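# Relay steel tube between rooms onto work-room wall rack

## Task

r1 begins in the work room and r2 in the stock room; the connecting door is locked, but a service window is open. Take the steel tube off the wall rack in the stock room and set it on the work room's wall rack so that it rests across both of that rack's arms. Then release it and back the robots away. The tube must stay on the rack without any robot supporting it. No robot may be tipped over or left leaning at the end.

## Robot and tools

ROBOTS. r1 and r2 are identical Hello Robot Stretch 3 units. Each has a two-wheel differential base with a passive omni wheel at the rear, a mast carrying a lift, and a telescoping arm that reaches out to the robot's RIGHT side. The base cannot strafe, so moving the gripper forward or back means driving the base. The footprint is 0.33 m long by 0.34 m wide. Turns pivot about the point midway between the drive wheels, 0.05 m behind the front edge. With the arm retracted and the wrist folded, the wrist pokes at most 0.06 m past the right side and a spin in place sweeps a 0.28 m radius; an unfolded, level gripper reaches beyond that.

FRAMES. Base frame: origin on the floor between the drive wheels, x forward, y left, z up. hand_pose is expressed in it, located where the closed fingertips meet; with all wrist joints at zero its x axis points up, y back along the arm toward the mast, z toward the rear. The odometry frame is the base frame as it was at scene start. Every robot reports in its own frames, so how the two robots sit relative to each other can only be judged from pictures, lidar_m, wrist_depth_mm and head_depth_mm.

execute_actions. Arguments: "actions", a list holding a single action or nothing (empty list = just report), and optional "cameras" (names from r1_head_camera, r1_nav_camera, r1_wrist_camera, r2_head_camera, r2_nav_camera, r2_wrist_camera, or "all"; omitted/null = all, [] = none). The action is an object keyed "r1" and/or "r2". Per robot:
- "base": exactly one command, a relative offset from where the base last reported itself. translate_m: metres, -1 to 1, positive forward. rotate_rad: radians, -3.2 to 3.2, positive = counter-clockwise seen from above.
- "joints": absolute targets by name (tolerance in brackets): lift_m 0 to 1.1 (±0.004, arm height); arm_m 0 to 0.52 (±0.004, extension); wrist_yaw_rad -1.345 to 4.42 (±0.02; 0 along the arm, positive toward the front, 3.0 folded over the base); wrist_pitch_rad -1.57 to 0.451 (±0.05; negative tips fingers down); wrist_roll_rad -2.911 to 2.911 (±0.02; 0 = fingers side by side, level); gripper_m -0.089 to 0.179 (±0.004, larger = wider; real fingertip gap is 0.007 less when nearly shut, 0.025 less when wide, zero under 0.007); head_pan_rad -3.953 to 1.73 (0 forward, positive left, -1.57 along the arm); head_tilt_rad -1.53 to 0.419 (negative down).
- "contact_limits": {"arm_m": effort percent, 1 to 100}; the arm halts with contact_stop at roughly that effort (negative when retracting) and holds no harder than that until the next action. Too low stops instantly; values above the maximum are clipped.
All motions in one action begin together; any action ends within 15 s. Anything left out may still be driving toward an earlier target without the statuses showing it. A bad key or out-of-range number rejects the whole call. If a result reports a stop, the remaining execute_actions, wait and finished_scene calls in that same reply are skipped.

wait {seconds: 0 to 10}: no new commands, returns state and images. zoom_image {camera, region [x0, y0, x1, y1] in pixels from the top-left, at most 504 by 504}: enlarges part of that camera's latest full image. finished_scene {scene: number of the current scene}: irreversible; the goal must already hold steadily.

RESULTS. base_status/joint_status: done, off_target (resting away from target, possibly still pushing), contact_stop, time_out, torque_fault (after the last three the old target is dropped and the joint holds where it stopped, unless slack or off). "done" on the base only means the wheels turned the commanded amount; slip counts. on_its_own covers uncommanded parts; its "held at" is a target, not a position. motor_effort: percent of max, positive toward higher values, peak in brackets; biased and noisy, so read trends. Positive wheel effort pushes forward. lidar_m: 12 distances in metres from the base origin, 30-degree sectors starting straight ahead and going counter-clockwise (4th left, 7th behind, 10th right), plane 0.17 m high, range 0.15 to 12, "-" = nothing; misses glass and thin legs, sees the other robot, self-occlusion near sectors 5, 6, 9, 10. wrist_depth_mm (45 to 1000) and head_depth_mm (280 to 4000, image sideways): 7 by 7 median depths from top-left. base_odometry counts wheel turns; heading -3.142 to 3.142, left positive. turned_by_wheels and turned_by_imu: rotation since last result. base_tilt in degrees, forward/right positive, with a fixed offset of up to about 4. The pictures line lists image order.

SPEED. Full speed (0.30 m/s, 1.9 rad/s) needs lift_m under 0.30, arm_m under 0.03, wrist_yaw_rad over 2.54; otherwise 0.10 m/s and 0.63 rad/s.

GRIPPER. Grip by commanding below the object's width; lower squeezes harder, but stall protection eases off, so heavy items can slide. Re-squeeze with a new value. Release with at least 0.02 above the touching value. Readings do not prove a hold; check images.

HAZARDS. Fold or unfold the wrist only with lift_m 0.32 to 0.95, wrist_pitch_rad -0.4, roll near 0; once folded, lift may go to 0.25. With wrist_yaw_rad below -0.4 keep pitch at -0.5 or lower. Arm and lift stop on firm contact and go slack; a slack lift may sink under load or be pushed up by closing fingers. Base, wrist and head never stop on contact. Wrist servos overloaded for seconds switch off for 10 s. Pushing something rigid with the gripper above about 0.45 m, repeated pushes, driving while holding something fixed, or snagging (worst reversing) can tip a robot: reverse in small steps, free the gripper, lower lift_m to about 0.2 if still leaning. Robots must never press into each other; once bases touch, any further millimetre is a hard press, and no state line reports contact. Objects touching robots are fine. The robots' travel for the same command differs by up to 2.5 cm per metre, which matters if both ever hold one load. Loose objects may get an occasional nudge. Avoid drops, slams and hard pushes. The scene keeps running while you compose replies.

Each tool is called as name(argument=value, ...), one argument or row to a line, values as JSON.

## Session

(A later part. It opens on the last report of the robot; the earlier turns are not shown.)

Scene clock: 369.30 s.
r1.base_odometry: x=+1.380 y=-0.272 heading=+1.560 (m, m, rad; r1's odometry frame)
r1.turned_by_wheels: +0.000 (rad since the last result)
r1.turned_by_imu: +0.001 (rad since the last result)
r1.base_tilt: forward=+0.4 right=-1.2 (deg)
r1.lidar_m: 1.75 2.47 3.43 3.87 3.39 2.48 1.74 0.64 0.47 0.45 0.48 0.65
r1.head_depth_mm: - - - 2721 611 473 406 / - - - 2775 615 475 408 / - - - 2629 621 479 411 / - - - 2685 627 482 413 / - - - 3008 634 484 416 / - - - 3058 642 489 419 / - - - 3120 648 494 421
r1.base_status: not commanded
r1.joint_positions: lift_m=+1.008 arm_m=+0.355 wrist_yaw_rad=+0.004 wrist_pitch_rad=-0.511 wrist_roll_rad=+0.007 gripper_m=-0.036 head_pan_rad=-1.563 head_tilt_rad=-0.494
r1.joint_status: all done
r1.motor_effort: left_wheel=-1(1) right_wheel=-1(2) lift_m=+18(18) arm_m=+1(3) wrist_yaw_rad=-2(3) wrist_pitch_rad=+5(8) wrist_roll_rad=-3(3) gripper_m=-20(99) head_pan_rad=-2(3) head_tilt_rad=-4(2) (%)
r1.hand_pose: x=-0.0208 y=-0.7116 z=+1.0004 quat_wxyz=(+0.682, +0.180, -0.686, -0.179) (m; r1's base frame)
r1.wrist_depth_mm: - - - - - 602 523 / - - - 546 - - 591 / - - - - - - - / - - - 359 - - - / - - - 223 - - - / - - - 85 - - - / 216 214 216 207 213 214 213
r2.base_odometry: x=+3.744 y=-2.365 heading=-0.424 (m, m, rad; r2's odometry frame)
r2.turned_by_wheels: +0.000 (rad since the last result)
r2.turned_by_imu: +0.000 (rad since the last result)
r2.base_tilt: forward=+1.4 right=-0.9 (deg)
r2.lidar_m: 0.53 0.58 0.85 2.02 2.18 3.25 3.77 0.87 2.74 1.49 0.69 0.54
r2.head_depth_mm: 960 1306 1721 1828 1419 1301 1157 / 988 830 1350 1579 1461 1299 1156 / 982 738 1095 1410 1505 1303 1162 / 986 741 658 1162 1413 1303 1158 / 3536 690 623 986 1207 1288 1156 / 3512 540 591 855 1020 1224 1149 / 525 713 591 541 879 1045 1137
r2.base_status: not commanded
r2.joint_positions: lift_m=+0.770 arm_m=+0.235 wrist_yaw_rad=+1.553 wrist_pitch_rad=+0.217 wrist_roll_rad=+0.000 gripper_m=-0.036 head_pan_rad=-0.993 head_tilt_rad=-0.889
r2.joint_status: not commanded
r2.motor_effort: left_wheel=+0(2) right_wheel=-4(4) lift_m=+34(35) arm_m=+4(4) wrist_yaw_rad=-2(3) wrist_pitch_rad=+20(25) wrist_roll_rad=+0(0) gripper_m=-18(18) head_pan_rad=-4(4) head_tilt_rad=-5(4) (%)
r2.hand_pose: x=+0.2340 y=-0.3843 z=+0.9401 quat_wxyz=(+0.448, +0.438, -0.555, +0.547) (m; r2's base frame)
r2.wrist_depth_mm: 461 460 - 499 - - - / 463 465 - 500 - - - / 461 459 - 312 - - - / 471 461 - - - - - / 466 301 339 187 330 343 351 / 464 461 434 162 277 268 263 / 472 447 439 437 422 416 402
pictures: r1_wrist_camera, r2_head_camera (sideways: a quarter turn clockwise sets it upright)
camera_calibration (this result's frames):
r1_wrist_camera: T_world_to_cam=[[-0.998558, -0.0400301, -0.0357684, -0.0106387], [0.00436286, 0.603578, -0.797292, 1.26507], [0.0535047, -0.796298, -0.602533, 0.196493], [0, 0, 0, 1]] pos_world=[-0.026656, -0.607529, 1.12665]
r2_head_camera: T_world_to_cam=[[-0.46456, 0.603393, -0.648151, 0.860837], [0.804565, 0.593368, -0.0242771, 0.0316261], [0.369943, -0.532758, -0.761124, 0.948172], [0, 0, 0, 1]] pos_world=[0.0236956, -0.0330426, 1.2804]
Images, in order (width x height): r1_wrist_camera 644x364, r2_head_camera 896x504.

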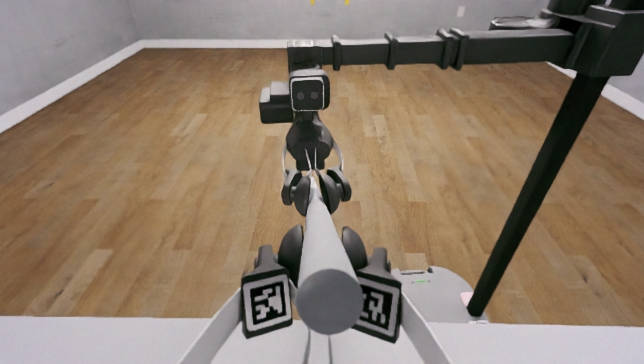

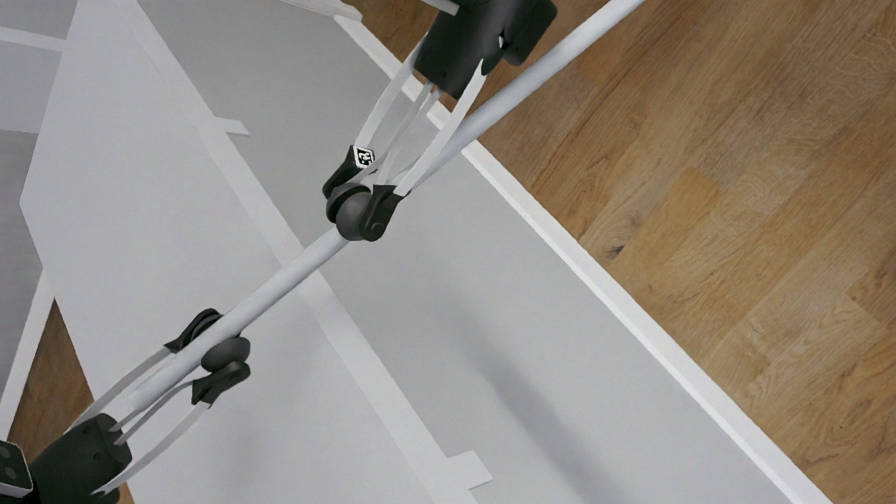

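execute_actions(
  actions=[
    {"r2":{"joints":{"gripper_m":0.1}}},
  ],
  cameras=[],
)

execute_actions(
  actions=[
    {"r2":{"base":{"translate_m":-0.85}}},
  ],
  cameras=[],
)

execute_actions(
  actions=[
    {"r2":{"joints":{"lift_m":0.33,"wrist_pitch_rad":-0.3,"head_tilt_rad":-1.15}}},
  ],
  cameras=["r2_wrist_camera","r2_head_camera"],
)

Scene clock: 371.50 s.
r1.base_odometry: x=+1.380 y=-0.272 heading=+1.560 (m, m, rad; r1's odometry frame)
r1.turned_by_wheels: +0.000 (rad since the last result)
r1.turned_by_imu: +0.001 (rad since the last result)
r1.base_tilt: forward=+0.3 right=-1.3 (deg)
r1.lidar_m: 1.75 2.47 3.44 3.89 3.39 2.49 1.74 0.65 0.47 0.46 0.47 0.65
r1.head_depth_mm: - - - 2698 611 473 406 / - - - 2768 617 475 408 / - - - 2659 624 479 410 / - - - 2653 630 483 414 / - - - 3055 636 486 416 / - - - 3111 641 489 419 / - - - 3121 648 493 422
r1.base_status: not commanded
r1.joint_positions: lift_m=+1.008 arm_m=+0.355 wrist_yaw_rad=+0.004 wrist_pitch_rad=-0.546 wrist_roll_rad=+0.007 gripper_m=-0.036 head_pan_rad=-1.563 head_tilt_rad=-0.494
r1.joint_status: not commanded
r1.motor_effort: left_wheel=-1(1) right_wheel=+0(0) lift_m=+19(19) arm_m=+1(1) wrist_yaw_rad=-3(3) wrist_pitch_rad=+23(26) wrist_roll_rad=-3(3) gripper_m=-20(20) head_pan_rad=-3(3) head_tilt_rad=-3(3) (%)
r1.hand_pose: x=-0.0207 y=-0.7063 z=+0.9930 quat_wxyz=(+0.679, +0.192, -0.682, -0.190) (m; r1's base frame)
r1.wrist_depth_mm: - - - 536 545 541 515 / - - - 513 - - - / - - - 435 - - - / - - - - - - - / - - - 190 - - - / - - - 85 - - - / 208 207 203 141 201 207 205
r2.base_odometry: x=+3.744 y=-2.365 heading=-0.424 (m, m, rad; r2's odometry frame)
r2.turned_by_wheels: +0.000 (rad since the last result)
r2.turned_by_imu: +0.000 (rad since the last result)
r2.base_tilt: forward=+1.4 right=-0.9 (deg)
r2.lidar_m: 0.53 0.58 0.85 2.03 2.18 3.26 3.78 0.87 2.74 1.49 0.69 0.54
r2.head_depth_mm: 960 1313 1722 1820 1432 1300 1152 / 987 831 1357 1631 1464 1302 1155 / 988 739 1099 1397 1483 1297 1152 / 987 740 652 1181 1414 1303 1152 / 3425 712 623 984 1211 1280 1157 / 3490 566 592 856 1023 1226 1157 / 525 713 590 541 881 1047 1133
r2.base_status: not commanded
r2.joint_positions: lift_m=+0.770 arm_m=+0.235 wrist_yaw_rad=+1.552 wrist_pitch_rad=+0.247 wrist_roll_rad=+0.000 gripper_m=+0.100 head_pan_rad=-0.993 head_tilt_rad=-0.889
r2.joint_status: all done
r2.motor_effort: left_wheel=-1(0) right_wheel=+0(4) lift_m=+31(34) arm_m=+3(3) wrist_yaw_rad=-2(2) wrist_pitch_rad=+9(21) wrist_roll_rad=+0(1) gripper_m=+1(79) head_pan_rad=-3(4) head_tilt_rad=-4(4) (%)
r2.hand_pose: x=+0.2330 y=-0.3845 z=+0.9478 quat_wxyz=(+0.440, +0.429, -0.561, +0.554) (m; r2's base frame)
r2.wrist_depth_mm: 476 471 - 534 - - - / 480 465 - 505 - - - / 472 459 - 464 - - - / 468 458 - - - - - / 467 450 404 343 514 472 490 / 467 301 291 279 278 270 262 / 462 450 440 422 418 412 399
pictures: none
No camera images: the call's "cameras" was empty. Leave "cameras" out to get every camera's image.

Scene clock: 381.50 s.
r1.base_odometry: x=+1.380 y=-0.272 heading=+1.560 (m, m, rad; r1's odometry frame)
r1.turned_by_wheels: +0.000 (rad since the last result)
r1.turned_by_imu: +0.003 (rad since the last result)
r1.base_tilt: forward=+0.3 right=-1.2 (deg)
r1.lidar_m: 1.75 2.47 3.43 3.87 3.40 2.48 1.74 0.64 0.47 0.46 0.47 0.65
r1.head_depth_mm: - - - 2720 611 472 407 / - - - 2722 617 474 409 / - - - 2323 622 478 411 / - - - 2925 630 482 413 / - - - 3045 634 486 416 / - - - 3084 643 490 419 / - - - 3156 647 494 422
r1.base_status: not commanded
r1.joint_positions: lift_m=+1.008 arm_m=+0.355 wrist_yaw_rad=+0.004 wrist_pitch_rad=-0.546 wrist_roll_rad=+0.007 gripper_m=-0.036 head_pan_rad=-1.563 head_tilt_rad=-0.494
r1.joint_status: not commanded
r1.motor_effort: left_wheel=-1(1) right_wheel=+0(1) lift_m=+19(19) arm_m=+1(1) wrist_yaw_rad=-3(3) wrist_pitch_rad=+24(23) wrist_roll_rad=-3(3) gripper_m=-20(20) head_pan_rad=-3(3) head_tilt_rad=-3(3) (%)
r1.hand_pose: x=-0.0207 y=-0.7063 z=+0.9930 quat_wxyz=(+0.679, +0.192, -0.682, -0.190) (m; r1's base frame)
r1.wrist_depth_mm: - - - - - - - / - - - - - - - / - - - - - - - / - - - - - - - / - - - 191 - - - / - - - 85 - - - / 208 206 201 141 201 205 206
r2.base_odometry: x=+2.969 y=-2.015 heading=-0.424 (m, m, rad; r2's odometry frame)
r2.turned_by_wheels: +0.000 (rad since the last result)
r2.turned_by_imu: -0.006 (rad since the last result)
r2.base_tilt: forward=+1.3 right=-0.9 (deg)
r2.lidar_m: 1.38 1.48 2.15 2.11 2.27 2.98 2.93 3.15 2.65 0.33 1.79 1.40
r2.head_depth_mm: 2601 2607 2101 1834 1461 1298 1160 / 2429 2639 2151 1751 1484 1309 1159 / 2130 2437 2049 1703 1489 1307 1139 / 1917 2211 2094 1705 1480 1286 1153 / 1720 1963 2077 1727 1487 1301 1150 / 1565 1760 1953 1739 1458 1304 1151 / 1437 1597 1792 1688 1483 1296 1152
r2.base_status: done
r2.joint_positions: lift_m=+0.770 arm_m=+0.235 wrist_yaw_rad=+1.552 wrist_pitch_rad=+0.247 wrist_roll_rad=+0.000 gripper_m=+0.100 head_pan_rad=-0.993 head_tilt_rad=-0.889
r2.joint_status: not commanded
r2.motor_effort: left_wheel=-1(6) right_wheel=+0(2) lift_m=+32(32) arm_m=+3(4) wrist_yaw_rad=-2(2) wrist_pitch_rad=+9(9) wrist_roll_rad=+0(0) gripper_m=+0(0) head_pan_rad=-4(5) head_tilt_rad=-4(4) (%)
r2.hand_pose: x=+0.2330 y=-0.3845 z=+0.9478 quat_wxyz=(+0.440, +0.429, -0.561, +0.554) (m; r2's base frame)
r2.wrist_depth_mm: - - - - - - - / - - - - - - - / - - - - - - - / - - - - - - - / - - - - - - - / - - - - - - - / - - - - - - -
pictures: none
No camera images: the call's "cameras" was empty. Leave "cameras" out to get every camera's image.

Scene clock: 386.33 s.
r1.base_odometry: x=+1.380 y=-0.272 heading=+1.560 (m, m, rad; r1's odometry frame)
r1.turned_by_wheels: +0.000 (rad since the last result)
r1.turned_by_imu: +0.001 (rad since the last result)
r1.base_tilt: forward=+0.3 right=-1.1 (deg)
r1.lidar_m: 1.75 2.48 3.45 3.88 3.39 2.48 1.73 0.64 0.47 0.46 0.48 0.65
r1.head_depth_mm: - - - 2711 610 472 407 / - - - 2714 616 474 409 / - - - 2314 622 479 411 / - - - 2682 629 482 413 / - - - 3059 634 485 416 / - - - 3082 639 489 420 / - - - 3103 650 493 422
r1.base_status: not commanded
r1.joint_positions: lift_m=+1.008 arm_m=+0.355 wrist_yaw_rad=+0.004 wrist_pitch_rad=-0.546 wrist_roll_rad=+0.007 gripper_m=-0.036 head_pan_rad=-1.563 head_tilt_rad=-0.494
r1.joint_status: not commanded
r1.motor_effort: left_wheel=-1(0) right_wheel=+0(0) lift_m=+18(19) arm_m=+1(1) wrist_yaw_rad=-2(2) wrist_pitch_rad=+23(23) wrist_roll_rad=-3(3) gripper_m=-19(19) head_pan_rad=-3(3) head_tilt_rad=-3(2) (%)
r1.hand_pose: x=-0.0207 y=-0.7063 z=+0.9930 quat_wxyz=(+0.679, +0.192, -0.682, -0.190) (m; r1's base frame)
r1.wrist_depth_mm: - - - - - - - / - - - - - - - / - - - - - - - / - - - - - - - / - - - 190 - - - / - - - 85 - - - / 209 208 203 141 200 205 206
r2.base_odometry: x=+2.969 y=-2.015 heading=-0.424 (m, m, rad; r2's odometry frame)
r2.turned_by_wheels: +0.000 (rad since the last result)
r2.turned_by_imu: +0.000 (rad since the last result)
r2.base_tilt: forward=+1.4 right=-1.0 (deg)
r2.lidar_m: 1.38 1.48 2.14 2.11 2.27 2.98 2.93 3.14 2.65 0.33 1.79 1.40
r2.head_depth_mm: 2052 1791 1603 1445 1294 1222 1117 / 2043 1802 1608 1442 1302 1219 - / 2066 1800 1604 1451 1310 1230 - / 2027 1812 1603 1448 1320 1216 - / 1932 1819 1604 1442 1329 1211 1135 / 1719 1819 1614 1455 1325 1216 1123 / 1577 1751 1603 1461 1328 1222 1129
r2.base_status: not commanded
r2.joint_positions: lift_m=+0.330 arm_m=+0.235 wrist_yaw_rad=+1.552 wrist_pitch_rad=-0.314 wrist_roll_rad=+0.000 gripper_m=+0.100 head_pan_rad=-0.993 head_tilt_rad=-1.136
r2.joint_status: all done
r2.motor_effort: left_wheel=+0(1) right_wheel=+1(1) lift_m=+25(27) arm_m=+3(4) wrist_yaw_rad=-2(2) wrist_pitch_rad=+5(9) wrist_roll_rad=+0(0) gripper_m=+0(0) head_pan_rad=-4(4) head_tilt_rad=-6(22) (%)
r2.hand_pose: x=+0.2149 y=-0.3843 z=+0.3668 quat_wxyz=(+0.576, +0.568, -0.421, +0.410) (m; r2's base frame)
r2.wrist_depth_mm: - - - - - - - / - - - - - - - / - - - - - - - / 925 957 888 925 938 977 972 / 737 748 455 736 749 774 780 / 599 620 587 624 618 637 627 / 526 522 498 519 525 529 541
pictures: r2_head_camera (sideways: a quarter turn clockwise sets it upright), r2_wrist_camera
camera_calibration (this result's frames):
r2_head_camera: T_world_to_cam=[[-0.538432, 0.716745, -0.443135, 0.594203], [0.802289, 0.596862, -0.00943361, 0.01231], [0.257729, -0.360601, -0.896405, 1.12471], [0, 0, 0, 1]] pos_world=[0.0201916, -0.0276671, 1.27162]
r2_wrist_camera: T_world_to_cam=[[0.00188574, -0.999776, 0.0210789, -0.392841], [-0.513535, -0.0190553, -0.857857, 0.441904], [0.858066, -0.00920705, -0.513456, 0.170338], [0, 0, 0, 1]] pos_world=[0.0815128, -0.382764, 0.474832]
Images, in order (width x height): r2_head_camera 896x504, r2_wrist_camera 644x364.

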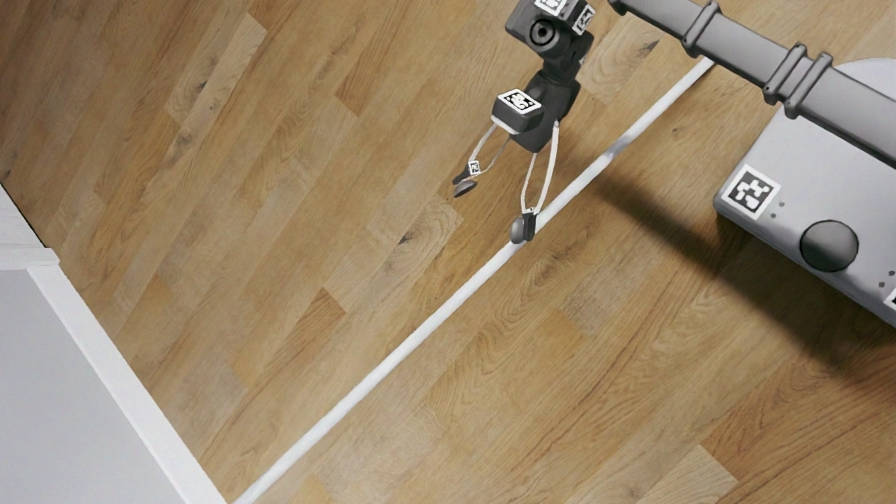

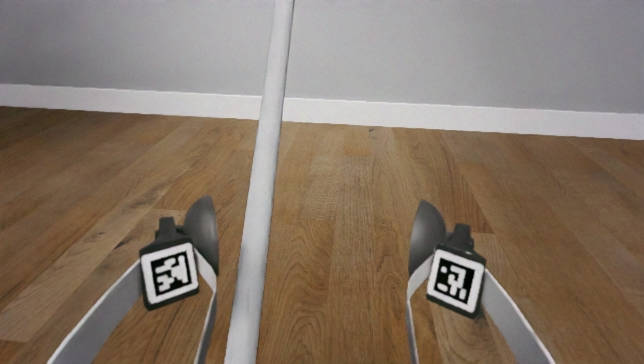

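execute_actions(
  actions=[
    {"r2":{"joints":{"lift_m":0.25,"arm_m":0.19,"gripper_m":0.06}}},
  ],
  cameras=[],
)

execute_actions(
  actions=[
    {"r2":{"joints":{"gripper_m":-0.037}}},
  ],
  cameras=["r2_wrist_camera","r2_head_camera"],
)

Scene clock: 388.03 s.
r1.base_odometry: x=+1.380 y=-0.272 heading=+1.560 (m, m, rad; r1's odometry frame)
r1.turned_by_wheels: +0.000 (rad since the last result)
r1.turned_by_imu: +0.000 (rad since the last result)
r1.base_tilt: forward=+0.4 right=-1.2 (deg)
r1.lidar_m: 1.75 2.48 3.43 3.89 3.40 2.49 1.74 0.64 0.47 0.45 0.47 0.65
r1.head_depth_mm: - - - 2702 610 472 406 / - - - 2590 616 475 408 / - - - 2296 623 478 410 / - - - 2739 630 482 414 / - - - 3028 635 486 416 / - - - 3058 641 489 420 / - - - 3158 650 492 422
r1.base_status: not commanded
r1.joint_positions: lift_m=+1.008 arm_m=+0.355 wrist_yaw_rad=+0.004 wrist_pitch_rad=-0.546 wrist_roll_rad=+0.007 gripper_m=-0.036 head_pan_rad=-1.563 head_tilt_rad=-0.494
r1.joint_status: not commanded
r1.motor_effort: left_wheel=+0(0) right_wheel=+1(0) lift_m=+19(19) arm_m=+1(1) wrist_yaw_rad=-3(3) wrist_pitch_rad=+24(23) wrist_roll_rad=-3(3) gripper_m=-20(20) head_pan_rad=-3(3) head_tilt_rad=-2(4) (%)
r1.hand_pose: x=-0.0207 y=-0.7063 z=+0.9930 quat_wxyz=(+0.679, +0.192, -0.682, -0.190) (m; r1's base frame)
r1.wrist_depth_mm: - - - - - - - / - - - - - - - / - - - - - - - / - - - - - - - / - - - 190 - - - / - - - 85 - - - / 207 207 203 141 200 206 205
r2.base_odometry: x=+2.969 y=-2.015 heading=-0.424 (m, m, rad; r2's odometry frame)
r2.turned_by_wheels: +0.000 (rad since the last result)
r2.turned_by_imu: +0.000 (rad since the last result)
r2.base_tilt: forward=+1.3 right=-0.9 (deg)
r2.lidar_m: 1.38 1.48 2.15 2.11 2.27 2.98 2.94 3.13 2.65 0.33 1.79 1.40
r2.head_depth_mm: 2038 1796 1614 1447 1354 1206 1121 / 2044 1798 1605 1458 1343 1209 - / 2064 1807 1610 1440 1316 1232 - / 2006 1810 1607 1464 1304 1217 - / 1921 1811 1608 1440 1330 1215 1132 / 1719 1824 1612 1459 1325 1227 1123 / 1570 1760 1597 1452 1328 1217 1122
r2.base_status: not commanded
r2.joint_positions: lift_m=+0.250 arm_m=+0.190 wrist_yaw_rad=+1.552 wrist_pitch_rad=-0.314 wrist_roll_rad=+0.000 gripper_m=+0.060 head_pan_rad=-0.993 head_tilt_rad=-1.136
r2.joint_status: all done
r2.motor_effort: left_wheel=-1(1) right_wheel=+1(1) lift_m=+26(27) arm_m=-2(1) wrist_yaw_rad=+0(1) wrist_pitch_rad=+5(6) wrist_roll_rad=+0(0) gripper_m=+0(83) head_pan_rad=-5(4) head_tilt_rad=-6(6) (%)
r2.hand_pose: x=+0.2148 y=-0.3398 z=+0.2868 quat_wxyz=(+0.576, +0.568, -0.421, +0.410) (m; r2's base frame)
r2.wrist_depth_mm: - - - - - - - / - - - - - - - / - - - 946 - - - / 755 772 784 719 779 777 796 / 609 615 631 570 648 639 626 / 501 502 491 483 - 521 522 / 425 436 433 411 438 444 449
pictures: none
No camera images: the call's "cameras" was empty. Leave "cameras" out to get every camera's image.

Scene clock: 389.50 s.
r1.base_odometry: x=+1.380 y=-0.272 heading=+1.560 (m, m, rad; r1's odometry frame)
r1.turned_by_wheels: +0.000 (rad since the last result)
r1.turned_by_imu: +0.000 (rad since the last result)
r1.base_tilt: forward=+0.3 right=-1.2 (deg)
r1.lidar_m: 1.75 2.48 3.40 3.88 3.39 2.48 1.74 0.64 0.47 0.46 0.47 0.65
r1.head_depth_mm: - - - 2688 609 471 406 / - - - 2587 618 476 408 / - - - 2315 622 479 411 / - - - 2748 630 483 413 / - - - 3021 637 486 416 / - - - 3084 641 489 418 / - - - 3155 649 494 421
r1.base_status: not commanded
r1.joint_positions: lift_m=+1.008 arm_m=+0.355 wrist_yaw_rad=+0.004 wrist_pitch_rad=-0.543 wrist_roll_rad=+0.007 gripper_m=-0.036 head_pan_rad=-1.563 head_tilt_rad=-0.494
r1.joint_status: not commanded
r1.motor_effort: left_wheel=-1(0) right_wheel=+0(1) lift_m=+19(20) arm_m=+1(1) wrist_yaw_rad=-2(2) wrist_pitch_rad=+22(24) wrist_roll_rad=-3(3) gripper_m=-20(19) head_pan_rad=-2(2) head_tilt_rad=-3(3) (%)
r1.hand_pose: x=-0.0208 y=-0.7068 z=+0.9935 quat_wxyz=(+0.679, +0.191, -0.683, -0.189) (m; r1's base frame)
r1.wrist_depth_mm: - - - - - - - / - - - - - - - / - - - - - - - / - - - - - - - / - - - 188 - - - / - - - 86 - - - / 208 206 205 198 201 207 205
r2.base_odometry: x=+2.969 y=-2.015 heading=-0.424 (m, m, rad; r2's odometry frame)
r2.turned_by_wheels: +0.000 (rad since the last result)
r2.turned_by_imu: +0.000 (rad since the last result)
r2.base_tilt: forward=+1.4 right=-0.9 (deg)
r2.lidar_m: 1.38 1.48 2.15 2.11 2.26 2.97 2.94 3.14 2.65 0.33 1.78 1.40
r2.head_depth_mm: 2053 1804 1597 1459 1359 1205 1125 / 2071 1803 1595 1457 1342 1217 - / 2047 1805 1616 1450 1303 1233 - / 2036 1815 1606 1444 1307 1217 - / 1907 1802 1615 1433 1329 1217 1126 / 1719 1821 1624 1459 1334 1221 1123 / 1569 1760 1580 1464 1323 1229 1126
r2.base_status: not commanded
r2.joint_positions: lift_m=+0.250 arm_m=+0.190 wrist_yaw_rad=+1.549 wrist_pitch_rad=-0.312 wrist_roll_rad=+0.001 gripper_m=-0.036 head_pan_rad=-0.993 head_tilt_rad=-1.136
r2.joint_status: all done
r2.motor_effort: left_wheel=+1(1) right_wheel=-5(5) lift_m=+26(26) arm_m=-3(2) wrist_yaw_rad=+1(1) wrist_pitch_rad=+5(6) wrist_roll_rad=-1(1) gripper_m=-19(96) head_pan_rad=-5(4) head_tilt_rad=-7(6) (%)
r2.hand_pose: x=+0.2150 y=-0.3404 z=+0.2872 quat_wxyz=(+0.576, +0.567, -0.422, +0.410) (m; r2's base frame)
r2.wrist_depth_mm: - - - - - - - / - - - - - - - / - - - 968 - - - / 765 762 795 698 811 787 800 / 615 609 645 156 633 629 641 / 509 506 502 149 521 517 527 / 434 430 432 417 439 444 442
pictures: r2_head_camera (sideways: a quarter turn clockwise sets it upright), r2_wrist_camera
camera_calibration (this result's frames):
r2_head_camera: T_world_to_cam=[[-0.538462, 0.71679, -0.443024, 0.594059], [0.802288, 0.596863, -0.00942594, 0.0123], [0.257668, -0.360508, -0.89646, 1.12478], [0, 0, 0, 1]] pos_world=[0.0201895, -0.027664, 1.27162]
r2_wrist_camera: T_world_to_cam=[[-0.00101994, -0.999808, 0.0195867, -0.346153], [-0.512282, -0.016299, -0.858663, 0.375373], [0.858817, -0.0109097, -0.512167, 0.128607], [0, 0, 0, 1]] pos_world=[0.0814935, -0.338565, 0.394967]
Images, in order (width x height): r2_head_camera 896x504, r2_wrist_camera 644x364.

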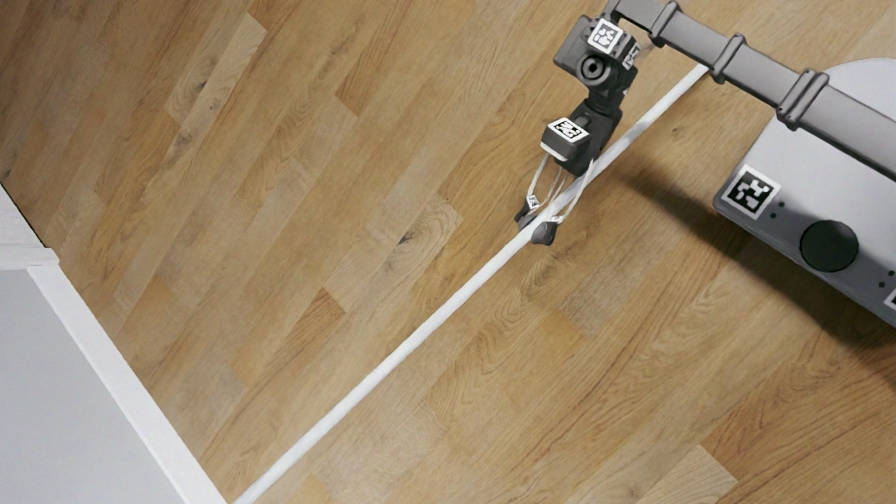

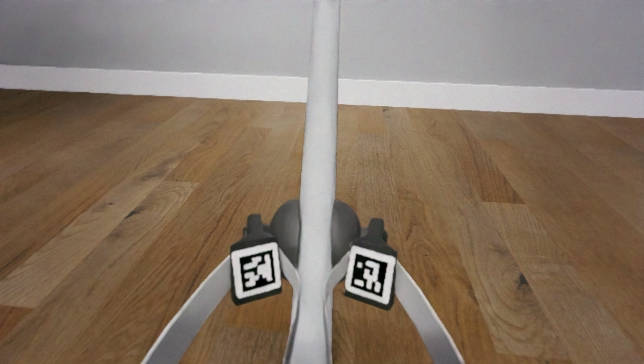

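execute_actions(
  actions=[
    {"r1":{"joints":{"lift_m":0.985}},"r2":{"joints":{"lift_m":0.26}}},
  ],
  cameras=[],
)

execute_actions(
  actions=[
    {"r1":{"joints":{"gripper_m":0.12}}},
  ],
  cameras=[],
)

execute_actions(
  actions=[
    {"r1":{"joints":{"arm_m":0,"lift_m":1.05}},"r2":{"joints":{"lift_m":0.5,"wrist_pitch_rad":-0.42,"head_tilt_rad":-0.7}}},
  ],
  cameras=["r2_nav_camera"],
)

execute_actions(
  actions=[
    {"r1":{"base":{"translate_m":0.55}},"r2":{"joints":{"lift_m":0.75,"wrist_pitch_rad":-0.62}}},
  ],
  cameras=[],
)

execute_actions(
  actions=[
    {"r1":{"base":{"rotate_rad":-1.57},"joints":{"head_pan_rad":-0.9}},"r2":{"joints":{"lift_m":1.02,"wrist_pitch_rad":-0.85}}},
  ],
  cameras=["r2_nav_camera","r2_wrist_camera"],
)

Scene clock: 390.80 s.
r1.base_odometry: x=+1.380 y=-0.272 heading=+1.560 (m, m, rad; r1's odometry frame)
r1.turned_by_wheels: +0.000 (rad since the last result)
r1.turned_by_imu: +0.000 (rad since the last result)
r1.base_tilt: forward=+0.3 right=-1.3 (deg)
r1.lidar_m: 1.75 2.47 3.44 3.88 3.40 2.48 1.73 0.64 0.47 0.45 0.47 0.65
r1.head_depth_mm: - - - - 611 472 407 / - - - 2591 619 475 409 / - - - 756 624 479 410 / - - - 2807 629 482 413 / - - - 3024 636 485 416 / - - - 3096 643 490 419 / - - - 3118 650 493 421
r1.base_status: not commanded
r1.joint_positions: lift_m=+0.985 arm_m=+0.355 wrist_yaw_rad=+0.004 wrist_pitch_rad=-0.544 wrist_roll_rad=+0.007 gripper_m=-0.036 head_pan_rad=-1.563 head_tilt_rad=-0.494
r1.joint_status: all done
r1.motor_effort: left_wheel=-1(0) right_wheel=+1(0) lift_m=+17(17) arm_m=+0(1) wrist_yaw_rad=-3(2) wrist_pitch_rad=+22(23) wrist_roll_rad=-3(3) gripper_m=-19(19) head_pan_rad=-2(2) head_tilt_rad=-3(3) (%)
r1.hand_pose: x=-0.0207 y=-0.7067 z=+0.9706 quat_wxyz=(+0.679, +0.191, -0.683, -0.190) (m; r1's base frame)
r1.wrist_depth_mm: - - - - - - - / - - - - - - - / - - - - - - - / - - - - - - - / - - - 203 - - - / 212 211 212 86 - - - / 186 186 182 85 179 184 184
r2.base_odometry: x=+2.969 y=-2.015 heading=-0.425 (m, m, rad; r2's odometry frame)
r2.turned_by_wheels: +0.000 (rad since the last result)
r2.turned_by_imu: -0.001 (rad since the last result)
r2.base_tilt: forward=+1.4 right=-0.9 (deg)
r2.lidar_m: 1.38 1.48 2.14 2.12 2.27 2.98 2.93 3.15 2.64 0.33 1.79 1.40
r2.head_depth_mm: 2056 1788 1615 1445 1356 1204 1119 / 2046 1805 1608 1445 1349 1203 - / 2041 1812 1606 1457 1299 1223 - / 2031 1804 1594 1457 1303 1218 - / 1922 1796 1605 1440 1328 1211 1128 / 1719 1819 1613 1449 1329 1218 1123 / 1565 1759 1588 1455 1328 1218 1125
r2.base_status: not commanded
r2.joint_positions: lift_m=+0.260 arm_m=+0.190 wrist_yaw_rad=+1.549 wrist_pitch_rad=-0.374 wrist_roll_rad=+0.003 gripper_m=-0.036 head_pan_rad=-0.993 head_tilt_rad=-1.136
r2.joint_status: all done
r2.motor_effort: left_wheel=-2(2) right_wheel=+7(6) lift_m=+36(35) arm_m=-1(2) wrist_yaw_rad=+1(1) wrist_pitch_rad=+28(28) wrist_roll_rad=-2(2) gripper_m=-19(20) head_pan_rad=-4(5) head_tilt_rad=-6(6) (%)
r2.hand_pose: x=+0.2082 y=-0.3404 z=+0.2822 quat_wxyz=(+0.588, +0.580, -0.405, +0.391) (m; r2's base frame)
r2.wrist_depth_mm: - - - - - - - / - - - - - - - / 905 890 889 810 931 944 967 / 686 692 716 685 714 709 721 / 572 579 600 156 574 583 582 / 481 483 466 149 492 487 497 / 419 421 420 402 423 426 425
pictures: none
No camera images: the call's "cameras" was empty. Leave "cameras" out to get every camera's image.

Scene clock: 392.87 s.
r1.base_odometry: x=+1.380 y=-0.272 heading=+1.560 (m, m, rad; r1's odometry frame)
r1.turned_by_wheels: +0.000 (rad since the last result)
r1.turned_by_imu: +0.001 (rad since the last result)
r1.base_tilt: forward=+0.3 right=-1.2 (deg)
r1.lidar_m: 1.75 2.48 3.40 3.86 3.37 2.48 1.74 0.64 0.47 0.46 0.47 0.65
r1.head_depth_mm: - - - - 610 471 407 / - - - 2607 616 475 409 / - - - - 625 479 410 / - - - 2712 630 483 414 / - - - 3001 634 485 416 / - - - 3115 643 490 418 / - - - 3131 647 493 422
r1.base_status: not commanded
r1.joint_positions: lift_m=+0.985 arm_m=+0.355 wrist_yaw_rad=+0.000 wrist_pitch_rad=-0.520 wrist_roll_rad=+0.007 gripper_m=+0.120 head_pan_rad=-1.563 head_tilt_rad=-0.494
r1.joint_status: all done
r1.motor_effort: left_wheel=-1(2) right_wheel=+1(2) lift_m=+17(18) arm_m=+1(1) wrist_yaw_rad=+0(3) wrist_pitch_rad=+10(24) wrist_roll_rad=-3(3) gripper_m=+0(83) head_pan_rad=-3(3) head_tilt_rad=-3(2) (%)
r1.hand_pose: x=-0.0215 y=-0.7103 z=+0.9755 quat_wxyz=(+0.681, +0.182, -0.685, -0.183) (m; r1's base frame)
r1.wrist_depth_mm: - - - - - - - / - - - - - - - / - - - - - - - / - - - - - - - / - - - - - - - / - - - - - - - / 191 186 188 181 190 180 190
r2.base_odometry: x=+2.969 y=-2.015 heading=-0.425 (m, m, rad; r2's odometry frame)
r2.turned_by_wheels: +0.000 (rad since the last result)
r2.turned_by_imu: +0.000 (rad since the last result)
r2.base_tilt: forward=+1.3 right=-0.9 (deg)
r2.lidar_m: 1.38 1.48 2.14 2.11 2.26 2.98 2.93 3.14 2.66 0.33 1.78 1.40
r2.head_depth_mm: 2066 1792 1607 1449 1355 1204 1123 / 2043 1800 1608 1452 1345 1214 - / 2056 1811 1592 1454 1306 1222 - / 2028 1790 1606 1450 1310 1214 - / 1920 1812 1620 1441 1317 1214 1125 / 1743 1818 1612 1448 1338 1218 1123 / 1570 1746 1596 1457 1321 1223 1122
r2.base_status: not commanded
r2.joint_positions: lift_m=+0.260 arm_m=+0.190 wrist_yaw_rad=+1.548 wrist_pitch_rad=-0.373 wrist_roll_rad=+0.004 gripper_m=-0.036 head_pan_rad=-0.993 head_tilt_rad=-1.136
r2.joint_status: not commanded
r2.motor_effort: left_wheel=-2(2) right_wheel=+3(8) lift_m=+36(36) arm_m=-2(2) wrist_yaw_rad=+1(2) wrist_pitch_rad=+28(29) wrist_roll_rad=-2(2) gripper_m=-19(19) head_pan_rad=-4(4) head_tilt_rad=-5(7) (%)
r2.hand_pose: x=+0.2084 y=-0.3406 z=+0.2825 quat_wxyz=(+0.588, +0.580, -0.406, +0.391) (m; r2's base frame)
r2.wrist_depth_mm: - - - - - - - / - - - - - - - / 885 916 932 808 922 951 933 / 700 686 702 695 697 724 733 / 573 569 603 157 581 579 574 / 482 490 480 149 493 490 493 / 428 419 421 404 422 430 426
pictures: none
No camera images: the call's "cameras" was empty. Leave "cameras" out to get every camera's image.

Scene clock: 396.67 s.
r1.base_odometry: x=+1.380 y=-0.272 heading=+1.560 (m, m, rad; r1's odometry frame)
r1.turned_by_wheels: +0.000 (rad since the last result)
r1.turned_by_imu: +0.001 (rad since the last result)
r1.base_tilt: forward=+0.2 right=-1.2 (deg)
r1.lidar_m: 1.75 2.47 3.44 3.88 3.39 2.48 1.73 0.64 0.47 0.46 0.48 0.66
r1.head_depth_mm: - - - - - - - / - - - - - - - / - - - 3608 - - - / - - - 2853 632 467 413 / - - - 3064 639 486 416 / - - - 3102 643 490 419 / - - - 3133 649 493 422
r1.base_status: not commanded
r1.joint_positions: lift_m=+1.050 arm_m=+0.001 wrist_yaw_rad=+0.000 wrist_pitch_rad=-0.519 wrist_roll_rad=+0.006 gripper_m=+0.120 head_pan_rad=-1.563 head_tilt_rad=-0.494
r1.joint_status: all done
r1.motor_effort: left_wheel=-1(2) right_wheel=+1(1) lift_m=+21(20) arm_m=-2(4) wrist_yaw_rad=+0(0) wrist_pitch_rad=+9(10) wrist_roll_rad=-3(3) gripper_m=+0(1) head_pan_rad=-3(3) head_tilt_rad=-3(3) (%)
r1.hand_pose: x=-0.0215 y=-0.3566 z=+1.0407 quat_wxyz=(+0.682, +0.181, -0.685, -0.182) (m; r1's base frame)
r1.wrist_depth_mm: - - - - - - 278 / - - - - - - 281 / 527 523 523 514 525 - 278 / 421 415 415 411 410 395 278 / 347 349 345 347 342 343 288 / 296 295 293 294 292 297 302 / 261 250 258 256 256 245 259
r2.base_odometry: x=+2.969 y=-2.015 heading=-0.425 (m, m, rad; r2's odometry frame)
r2.turned_by_wheels: +0.000 (rad since the last result)
r2.turned_by_imu: +0.000 (rad since the last result)
r2.base_tilt: forward=+1.4 right=-0.9 (deg)
r2.lidar_m: 1.38 1.48 2.15 2.11 2.28 2.98 2.93 3.14 2.66 2.63 1.79 1.40
r2.head_depth_mm: 2501 2745 2868 2152 1729 1437 1271 / 2329 2720 2799 2150 1729 1444 1293 / 2017 2291 2585 2151 1728 1438 1232 / 1798 2030 2312 2136 1715 1441 1215 / 1647 1841 2052 2132 1716 1404 1229 / 1513 1651 1845 1982 1713 1388 1225 / 1442 1507 1651 1835 1657 1439 1226
r2.base_status: not commanded
r2.joint_positions: lift_m=+0.500 arm_m=+0.190 wrist_yaw_rad=+1.549 wrist_pitch_rad=-0.490 wrist_roll_rad=+0.001 gripper_m=-0.036 head_pan_rad=-0.993 head_tilt_rad=-0.705
r2.joint_status: wrist_pitch_rad off_target (ended at -0.490, target -0.420); the others done
r2.motor_effort: left_wheel=-2(2) right_wheel=+3(3) lift_m=+35(37) arm_m=-2(2) wrist_yaw_rad=+1(1) wrist_pitch_rad=+26(28) wrist_roll_rad=-1(2) gripper_m=-19(19) head_pan_rad=-3(4) head_tilt_rad=+3(26) (%)
r2.hand_pose: x=+0.1933 y=-0.3400 z=+0.4965 quat_wxyz=(+0.610, +0.603, -0.370, +0.357) (m; r2's base frame)
r2.wrist_depth_mm: - - - - - - - / - - - - - - - / - - - - - - - / 941 963 976 930 987 997 975 / 816 807 830 160 830 852 842 / 704 708 709 152 711 725 728 / 616 621 629 610 634 637 641
pictures: r2_nav_camera (sideways: a quarter turn counterclockwise sets it upright)
camera_calibration (this result's frames):
r2_nav_camera: T_world_to_cam=[[0.427287, -0.553643, 0.714776, -0.893959], [-0.830172, -0.55339, 0.0676314, -0.0271544], [0.358107, -0.622285, -0.696075, 0.85798], [0, 0, 0, 1]] pos_world=[0.0521861, 0.0239473, 1.23804]
Images, in order (width x height): r2_nav_camera 672x504.

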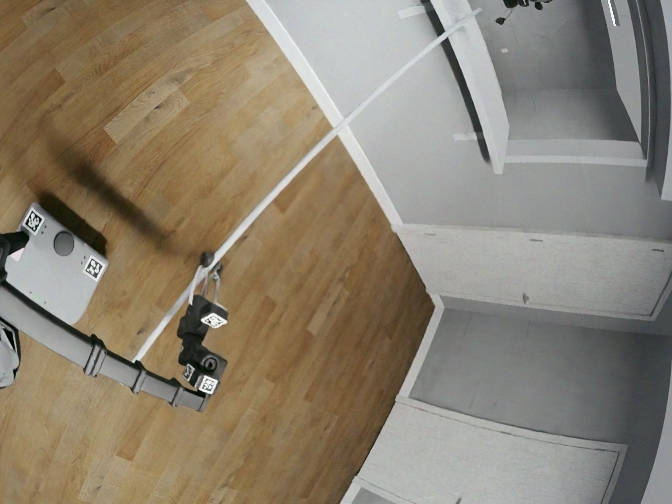

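Scene clock: 403.10 s.
r1.base_odometry: x=+1.386 y=+0.278 heading=+1.559 (m, m, rad; r1's odometry frame)
r1.turned_by_wheels: +0.000 (rad since the last result)
r1.turned_by_imu: +0.003 (rad since the last result)
r1.base_tilt: forward=+0.2 right=-1.3 (deg)
r1.lidar_m: 1.83 1.90 2.63 3.88 4.07 3.05 1.75 0.65 0.48 0.46 0.48 0.66
r1.head_depth_mm: - - - - - - - / - - - - - - - / - - - 3534 - - - / - - - 3183 630 467 425 / - - - 2732 585 485 420 / 422 409 417 450 496 564 642 / 346 378 415 456 505 565 643
r1.base_status: done
r1.joint_positions: lift_m=+1.050 arm_m=+0.001 wrist_yaw_rad=+0.000 wrist_pitch_rad=-0.519 wrist_roll_rad=+0.006 gripper_m=+0.120 head_pan_rad=-1.563 head_tilt_rad=-0.494
r1.joint_status: not commanded
r1.motor_effort: left_wheel=-1(3) right_wheel=+1(4) lift_m=+20(21) arm_m=-3(3) wrist_yaw_rad=+0(0) wrist_pitch_rad=+9(9) wrist_roll_rad=-3(3) gripper_m=+1(1) head_pan_rad=-3(3) head_tilt_rad=-2(3) (%)
r1.hand_pose: x=-0.0215 y=-0.3566 z=+1.0407 quat_wxyz=(+0.682, +0.181, -0.685, -0.182) (m; r1's base frame)
r1.wrist_depth_mm: 184 221 - - - - - / 207 219 - - - - - / 235 234 497 522 520 519 507 / 266 257 384 411 417 416 415 / 304 293 345 347 342 339 342 / 356 347 294 295 292 291 296 / 429 410 257 256 257 242 255
r2.base_odometry: x=+2.969 y=-2.015 heading=-0.424 (m, m, rad; r2's odometry frame)
r2.turned_by_wheels: +0.000 (rad since the last result)
r2.turned_by_imu: +0.000 (rad since the last result)
r2.base_tilt: forward=+1.3 right=-0.9 (deg)
r2.lidar_m: 1.38 1.48 2.15 2.11 2.26 2.97 2.93 3.14 2.65 2.63 1.79 1.40
r2.head_depth_mm: 2515 2706 2854 2166 1724 - 1172 / 2291 2686 2765 2145 1734 1477 1185 / 2029 2294 2581 2148 1712 1470 1233 / 1806 2021 2285 2128 1731 1395 1227 / 1655 1828 2049 2119 1706 1407 1227 / 1505 1656 1838 1992 1658 1421 1225 / 1438 1497 1660 1805 1672 1442 1231
r2.base_status: not commanded
r2.joint_positions: lift_m=+0.750 arm_m=+0.190 wrist_yaw_rad=+1.550 wrist_pitch_rad=-0.676 wrist_roll_rad=+0.000 gripper_m=-0.036 head_pan_rad=-0.993 head_tilt_rad=-0.705
r2.joint_status: wrist_pitch_rad off_target (ended at -0.676, target -0.620); the others done
r2.motor_effort: left_wheel=-2(1) right_wheel=+2(2) lift_m=+35(37) arm_m=-2(2) wrist_yaw_rad=+0(1) wrist_pitch_rad=+21(27) wrist_roll_rad=+0(1) gripper_m=-18(19) head_pan_rad=-4(4) head_tilt_rad=+3(2) (%)
r2.hand_pose: x=+0.1633 y=-0.3393 z=+0.7093 quat_wxyz=(+0.641, +0.634, -0.312, +0.299) (m; r2's base frame)
r2.wrist_depth_mm: - - - - - - - / - - - - - - - / - - - - - - - / - - - - - - - / - 968 965 165 - - - / 904 928 886 157 925 924 881 / 786 813 822 800 790 825 841
pictures: none
No camera images: the call's "cameras" was empty. Leave "cameras" out to get every camera's image.

Scene clock: 406.53 s.
r1.base_odometry: x=+1.386 y=+0.278 heading=-0.010 (m, m, rad; r1's odometry frame)
r1.turned_by_wheels: -1.570 (rad since the last result)
r1.turned_by_imu: -1.553 (rad since the last result)
r1.base_tilt: forward=+0.2 right=-1.3 (deg)
r1.lidar_m: 0.46 0.48 0.66 1.83 1.90 2.63 3.85 4.03 3.06 1.73 0.65 0.48
r1.head_depth_mm: 931 1035 1167 1354 1575 1569 1286 / 774 845 937 880 1186 1358 1297 / 773 831 904 889 680 1059 1184 / 3120 3311 3669 904 629 865 954 / 3417 3665 - 919 635 506 793 / 3671 - - 990 642 490 667 / - - - 2954 647 494 409
r1.base_status: done
r1.joint_positions: lift_m=+1.050 arm_m=+0.001 wrist_yaw_rad=+0.000 wrist_pitch_rad=-0.519 wrist_roll_rad=+0.006 gripper_m=+0.120 head_pan_rad=-0.907 head_tilt_rad=-0.494
r1.joint_status: all done
r1.motor_effort: left_wheel=+3(6) right_wheel=-3(6) lift_m=+21(20) arm_m=-2(3) wrist_yaw_rad=+0(1) wrist_pitch_rad=+9(9) wrist_roll_rad=-2(3) gripper_m=+1(0) head_pan_rad=+3(31) head_tilt_rad=-3(3) (%)
r1.hand_pose: x=-0.0215 y=-0.3565 z=+1.0407 quat_wxyz=(+0.682, +0.181, -0.685, -0.182) (m; r1's base frame)
r1.wrist_depth_mm: 555 799 - - - - - / 569 803 - - - - - / 534 594 - - - - - / 424 801 - - - - - / 399 799 - - - - - / 567 716 - - - - - / 551 894 - - - - -
r2.base_odometry: x=+2.969 y=-2.015 heading=-0.424 (m, m, rad; r2's odometry frame)
r2.turned_by_wheels: +0.000 (rad since the last result)
r2.turned_by_imu: +0.000 (rad since the last result)
r2.base_tilt: forward=+1.3 right=-0.8 (deg)
r2.lidar_m: 1.38 1.48 2.15 2.12 2.27 2.98 2.94 3.15 2.65 2.62 1.78 1.40
r2.head_depth_mm: 2526 2738 2829 2151 1631 1400 1238 / 2314 2698 2772 2155 1818 1454 1239 / 2023 2274 2542 2147 1630 1444 1230 / 1812 2020 2298 2156 1672 1436 1231 / 1669 1816 2029 2131 1717 1444 1237 / 1508 1657 1836 1966 1717 1431 1234 / 1438 1493 1664 1800 1715 1435 1228
r2.base_status: not commanded
r2.joint_positions: lift_m=+1.020 arm_m=+0.190 wrist_yaw_rad=+1.550 wrist_pitch_rad=-0.893 wrist_roll_rad=+0.000 gripper_m=-0.036 head_pan_rad=-0.993 head_tilt_rad=-0.705
r2.joint_status: all done
r2.motor_effort: left_wheel=-1(2) right_wheel=+2(2) lift_m=+35(38) arm_m=-2(3) wrist_yaw_rad=+0(0) wrist_pitch_rad=+16(22) wrist_roll_rad=+0(1) gripper_m=-17(19) head_pan_rad=-4(4) head_tilt_rad=+2(2) (%)
r2.hand_pose: x=+0.1206 y=-0.3384 z=+0.9437 quat_wxyz=(+0.670, +0.664, -0.242, +0.228) (m; r2's base frame)
r2.wrist_depth_mm: - - - - - - - / - - - - - - - / - - - - - - - / - - - - - - - / - - - - - - - / - - - - - - - / - - - - - - -
pictures: r2_nav_camera (sideways: a quarter turn counterclockwise sets it upright), r2_wrist_camera
camera_calibration (this result's frames):
r2_nav_camera: T_world_to_cam=[[0.427272, -0.55362, 0.714803, -0.893993], [-0.830173, -0.553388, 0.0676318, -0.0271549], [0.358121, -0.622308, -0.696048, 0.857944], [0, 0, 0, 1]] pos_world=[0.0521875, 0.0239453, 1.23804]
r2_wrist_camera: T_world_to_cam=[[0.00691194, -0.999959, 0.0059326, -0.345259], [-0.899238, -0.00881059, -0.437371, 0.542388], [0.437406, -0.00231174, -0.899261, 0.96506], [0, 0, 0, 1]] pos_world=[0.0680001, -0.338235, 1.10711]
Images, in order (width x height): r2_nav_camera 672x504, r2_wrist_camera 644x364.

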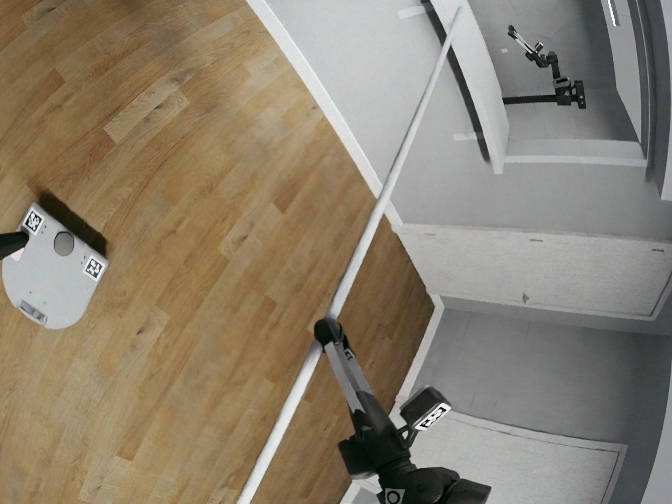

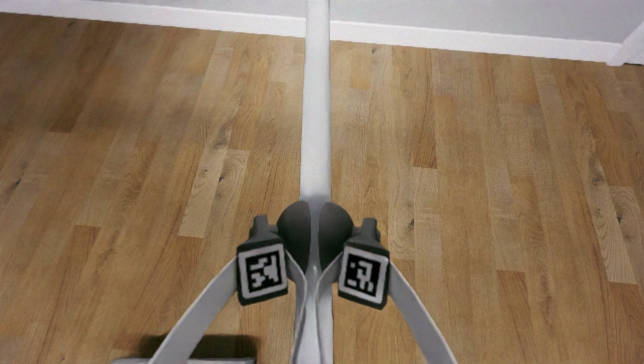

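Grip creeping; push on, shifting right.

execute_actions(
  actions=[
    {"r1":{"joints":{"lift_m":0.83,"wrist_pitch_rad":0,"wrist_roll_rad":1.57}},"r2":{"base":{"translate_m":0.5},"joints":{"arm_m":0.24}}},
  ],
  cameras=["r1_nav_camera"],
)

execute_actions(
  actions=[
    {"r2":{"base":{"translate_m":0.45},"joints":{"arm_m":0.29}}},
  ],
  cameras=["r2_nav_camera","r1_nav_camera"],
)

Scene clock: 412.80 s.
r1.base_odometry: x=+1.386 y=+0.278 heading=-0.010 (m, m, rad; r1's odometry frame)
r1.turned_by_wheels: +0.000 (rad since the last result)
r1.turned_by_imu: +0.002 (rad since the last result)
r1.base_tilt: forward=+0.3 right=-1.2 (deg)
r1.lidar_m: 0.46 0.48 0.66 1.83 1.91 2.64 3.88 4.05 3.07 1.73 0.65 0.48
r1.head_depth_mm: 929 1032 1167 1343 1575 1559 1289 / 772 846 935 880 1186 1338 1294 / 772 833 905 894 680 1055 1183 / 3093 3338 3691 903 629 865 957 / 3337 3696 - 894 636 504 794 / 3641 - - 1844 642 489 667 / - - - 2907 649 494 409
r1.base_status: not commanded
r1.joint_positions: lift_m=+0.830 arm_m=+0.001 wrist_yaw_rad=+0.000 wrist_pitch_rad=-0.024 wrist_roll_rad=+1.566 gripper_m=+0.120 head_pan_rad=-0.907 head_tilt_rad=-0.494
r1.joint_status: all done
r1.motor_effort: left_wheel=+2(2) right_wheel=-3(3) lift_m=+17(13) arm_m=-3(2) wrist_yaw_rad=+0(0) wrist_pitch_rad=+12(12) wrist_roll_rad=+2(3) gripper_m=+0(1) head_pan_rad=+2(2) head_tilt_rad=-3(3) (%)
r1.hand_pose: x=-0.0213 y=-0.4015 z=+0.9384 quat_wxyz=(+0.003, +0.000, -1.000, -0.012) (m; r1's base frame)
r1.wrist_depth_mm: - - - - - - - / - - - - - - - / - - - - - - - / - - - - - - - / - - - - - - - / - - - - - - - / 863 843 852 851 880 818 900
r2.base_odometry: x=+3.425 y=-2.221 heading=-0.425 (m, m, rad; r2's odometry frame)
r2.turned_by_wheels: +0.000 (rad since the last result)
r2.turned_by_imu: +0.003 (rad since the last result)
r2.base_tilt: forward=+1.4 right=-0.9 (deg)
r2.lidar_m: 0.88 0.95 1.41 2.06 2.22 3.32 3.42 3.49 2.72 2.43 1.14 0.90
r2.head_depth_mm: 1642 1946 2348 2153 1605 1460 1232 / 1453 1679 1945 2086 1642 1439 1231 / 1283 1449 1677 1930 1664 1452 1235 / 1168 1227 1464 1636 1717 1434 1239 / 3477 1175 1276 1431 1617 1433 1230 / 3905 1179 1142 1274 1455 1434 1236 / 1625 1167 883 1151 1283 1375 1233
r2.base_status: done
r2.joint_positions: lift_m=+1.020 arm_m=+0.240 wrist_yaw_rad=+1.550 wrist_pitch_rad=-0.892 wrist_roll_rad=+0.000 gripper_m=-0.036 head_pan_rad=-0.993 head_tilt_rad=-0.705
r2.joint_status: all done
r2.motor_effort: left_wheel=-1(2) right_wheel=+2(5) lift_m=+36(36) arm_m=+3(4) wrist_yaw_rad=+0(0) wrist_pitch_rad=+16(16) wrist_roll_rad=+0(0) gripper_m=-17(17) head_pan_rad=-5(4) head_tilt_rad=+3(2) (%)
r2.hand_pose: x=+0.1207 y=-0.3879 z=+0.9438 quat_wxyz=(+0.670, +0.664, -0.242, +0.228) (m; r2's base frame)
r2.wrist_depth_mm: - 992 972 904 898 870 850 / - - - - - - 958 / - - - - - - - / - - - - - - - / - - - - - - - / - - - - - - - / - - - - - - -
pictures: r1_nav_camera (sideways: a quarter turn counterclockwise sets it upright)
camera_calibration (this result's frames):
r1_nav_camera: T_world_to_cam=[[0.310326, -0.367419, 0.876756, -1.09766], [-0.759224, -0.650817, -0.00400946, 0.0589867], [0.572081, -0.66441, -0.480919, 0.580991], [0, 0, 0, 1]] pos_world=[0.0530436, 0.021104, 1.24203]
Images, in order (width x height): r1_nav_camera 672x504.

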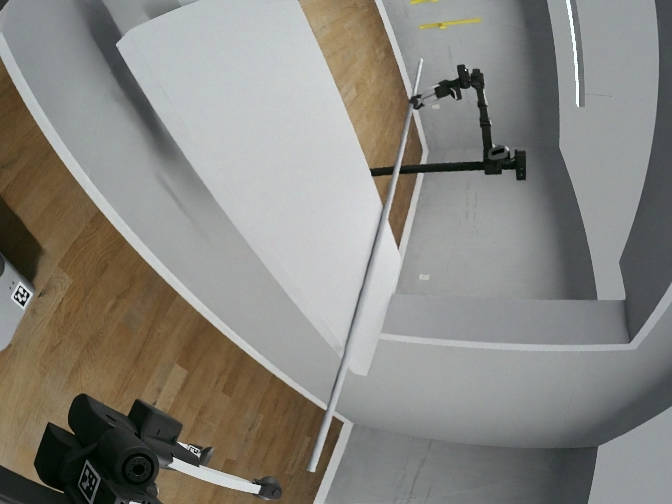

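Scene clock: 418.37 s.
r1.base_odometry: x=+1.386 y=+0.278 heading=-0.010 (m, m, rad; r1's odometry frame)
r1.turned_by_wheels: +0.000 (rad since the last result)
r1.turned_by_imu: +0.001 (rad since the last result)
r1.base_tilt: forward=+0.3 right=-1.2 (deg)
r1.lidar_m: 0.46 0.48 0.66 1.83 1.90 2.63 3.89 4.05 3.05 1.73 0.65 0.48
r1.head_depth_mm: 930 1037 1168 1348 1540 1562 1287 / 773 845 932 881 1167 1351 1296 / 771 835 907 893 681 1054 1183 / 3067 3372 3703 906 630 863 956 / 3244 3479 - 919 634 505 791 / 3626 - - 2927 641 490 670 / - - - 2914 648 493 410
r1.base_status: not commanded
r1.joint_positions: lift_m=+0.830 arm_m=+0.001 wrist_yaw_rad=+0.000 wrist_pitch_rad=-0.024 wrist_roll_rad=+1.566 gripper_m=+0.120 head_pan_rad=-0.907 head_tilt_rad=-0.494
r1.joint_status: not commanded
r1.motor_effort: left_wheel=+2(2) right_wheel=-3(3) lift_m=+17(17) arm_m=-3(3) wrist_yaw_rad=+0(0) wrist_pitch_rad=+12(12) wrist_roll_rad=+2(2) gripper_m=+0(1) head_pan_rad=+3(2) head_tilt_rad=-2(2) (%)
r1.hand_pose: x=-0.0213 y=-0.4015 z=+0.9384 quat_wxyz=(+0.003, +0.000, -1.000, -0.012) (m; r1's base frame)
r1.wrist_depth_mm: - - - - - - - / - - - - - - - / - - - - - - - / - - - - - - - / - - - - - - - / - - - - - - - / 861 842 868 876 878 809 908
r2.base_odometry: x=+3.835 y=-2.407 heading=-0.425 (m, m, rad; r2's odometry frame)
r2.turned_by_wheels: +0.000 (rad since the last result)
r2.turned_by_imu: +0.002 (rad since the last result)
r2.base_tilt: forward=+1.3 right=-0.9 (deg)
r2.lidar_m: 0.43 0.47 0.69 2.01 2.17 3.24 3.87 3.53 2.77 1.21 0.56 0.44
r2.head_depth_mm: 948 1025 856 1365 1682 1440 1245 / 2833 1121 814 710 1450 1434 1233 / 3034 3225 812 635 1131 1355 1234 / 3332 3535 810 601 931 1125 1212 / 1307 3775 805 613 524 925 1120 / 3801 3662 806 612 494 786 927 / - 3498 803 611 494 447 786
r2.base_status: done
r2.joint_positions: lift_m=+1.020 arm_m=+0.290 wrist_yaw_rad=+1.552 wrist_pitch_rad=-0.887 wrist_roll_rad=-0.003 gripper_m=-0.036 head_pan_rad=-0.993 head_tilt_rad=-0.705
r2.joint_status: all done
r2.motor_effort: left_wheel=-2(3) right_wheel=+4(7) lift_m=+33(36) arm_m=+3(3) wrist_yaw_rad=-2(1) wrist_pitch_rad=+14(16) wrist_roll_rad=+2(2) gripper_m=-17(17) head_pan_rad=-4(4) head_tilt_rad=+3(3) (%)
r2.hand_pose: x=+0.1218 y=-0.4376 z=+0.9446 quat_wxyz=(+0.669, +0.663, -0.242, +0.232) (m; r2's base frame)
r2.wrist_depth_mm: 271 271 273 270 274 277 278 / 279 268 259 251 254 253 251 / 671 623 598 541 523 271 257 / 905 841 813 667 679 643 612 / - - - - 922 872 816 / - - - - - - - / 994 - - - - - -
pictures: r1_nav_camera (sideways: a quarter turn counterclockwise sets it upright), r2_nav_camera (sideways: a quarter turn counterclockwise sets it upright)
camera_calibration (this result's frames):
r1_nav_camera: T_world_to_cam=[[0.310326, -0.367419, 0.876756, -1.09766], [-0.759225, -0.650816, -0.00400946, 0.0589867], [0.57208, -0.664411, -0.480919, 0.580991], [0, 0, 0, 1]] pos_world=[0.0530436, 0.021104, 1.24203]
r2_nav_camera: T_world_to_cam=[[0.427205, -0.553517, 0.714923, -0.894149], [-0.83018, -0.553378, 0.0676336, -0.0271572], [0.358186, -0.622408, -0.695925, 0.857783], [0, 0, 0, 1]] pos_world=[0.0521935, 0.0239361, 1.23804]
Images, in order (width x height): r1_nav_camera 672x504, r2_nav_camera 672x504.

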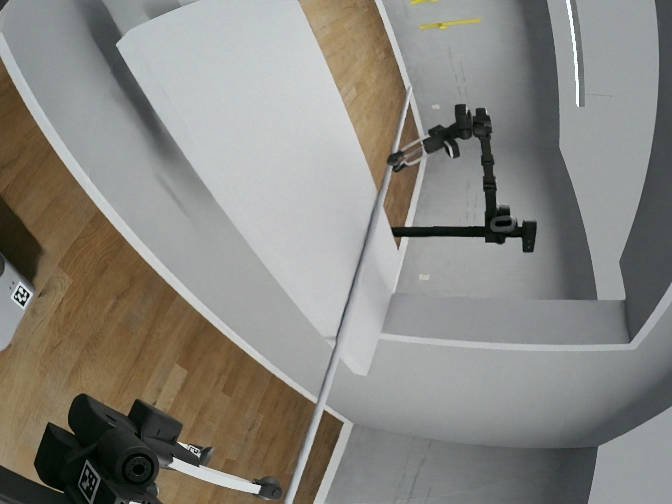

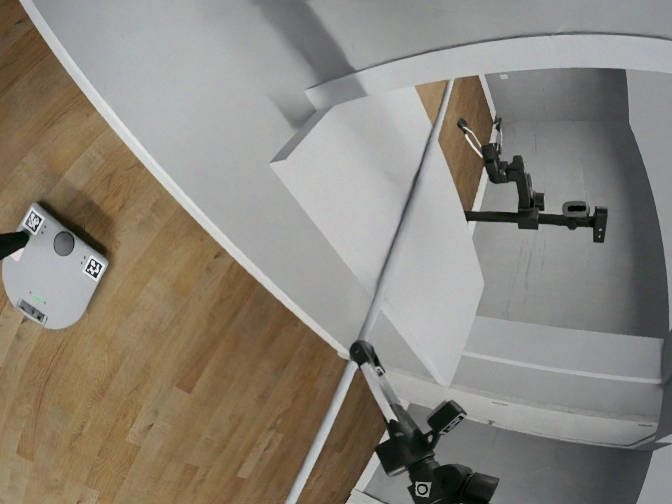

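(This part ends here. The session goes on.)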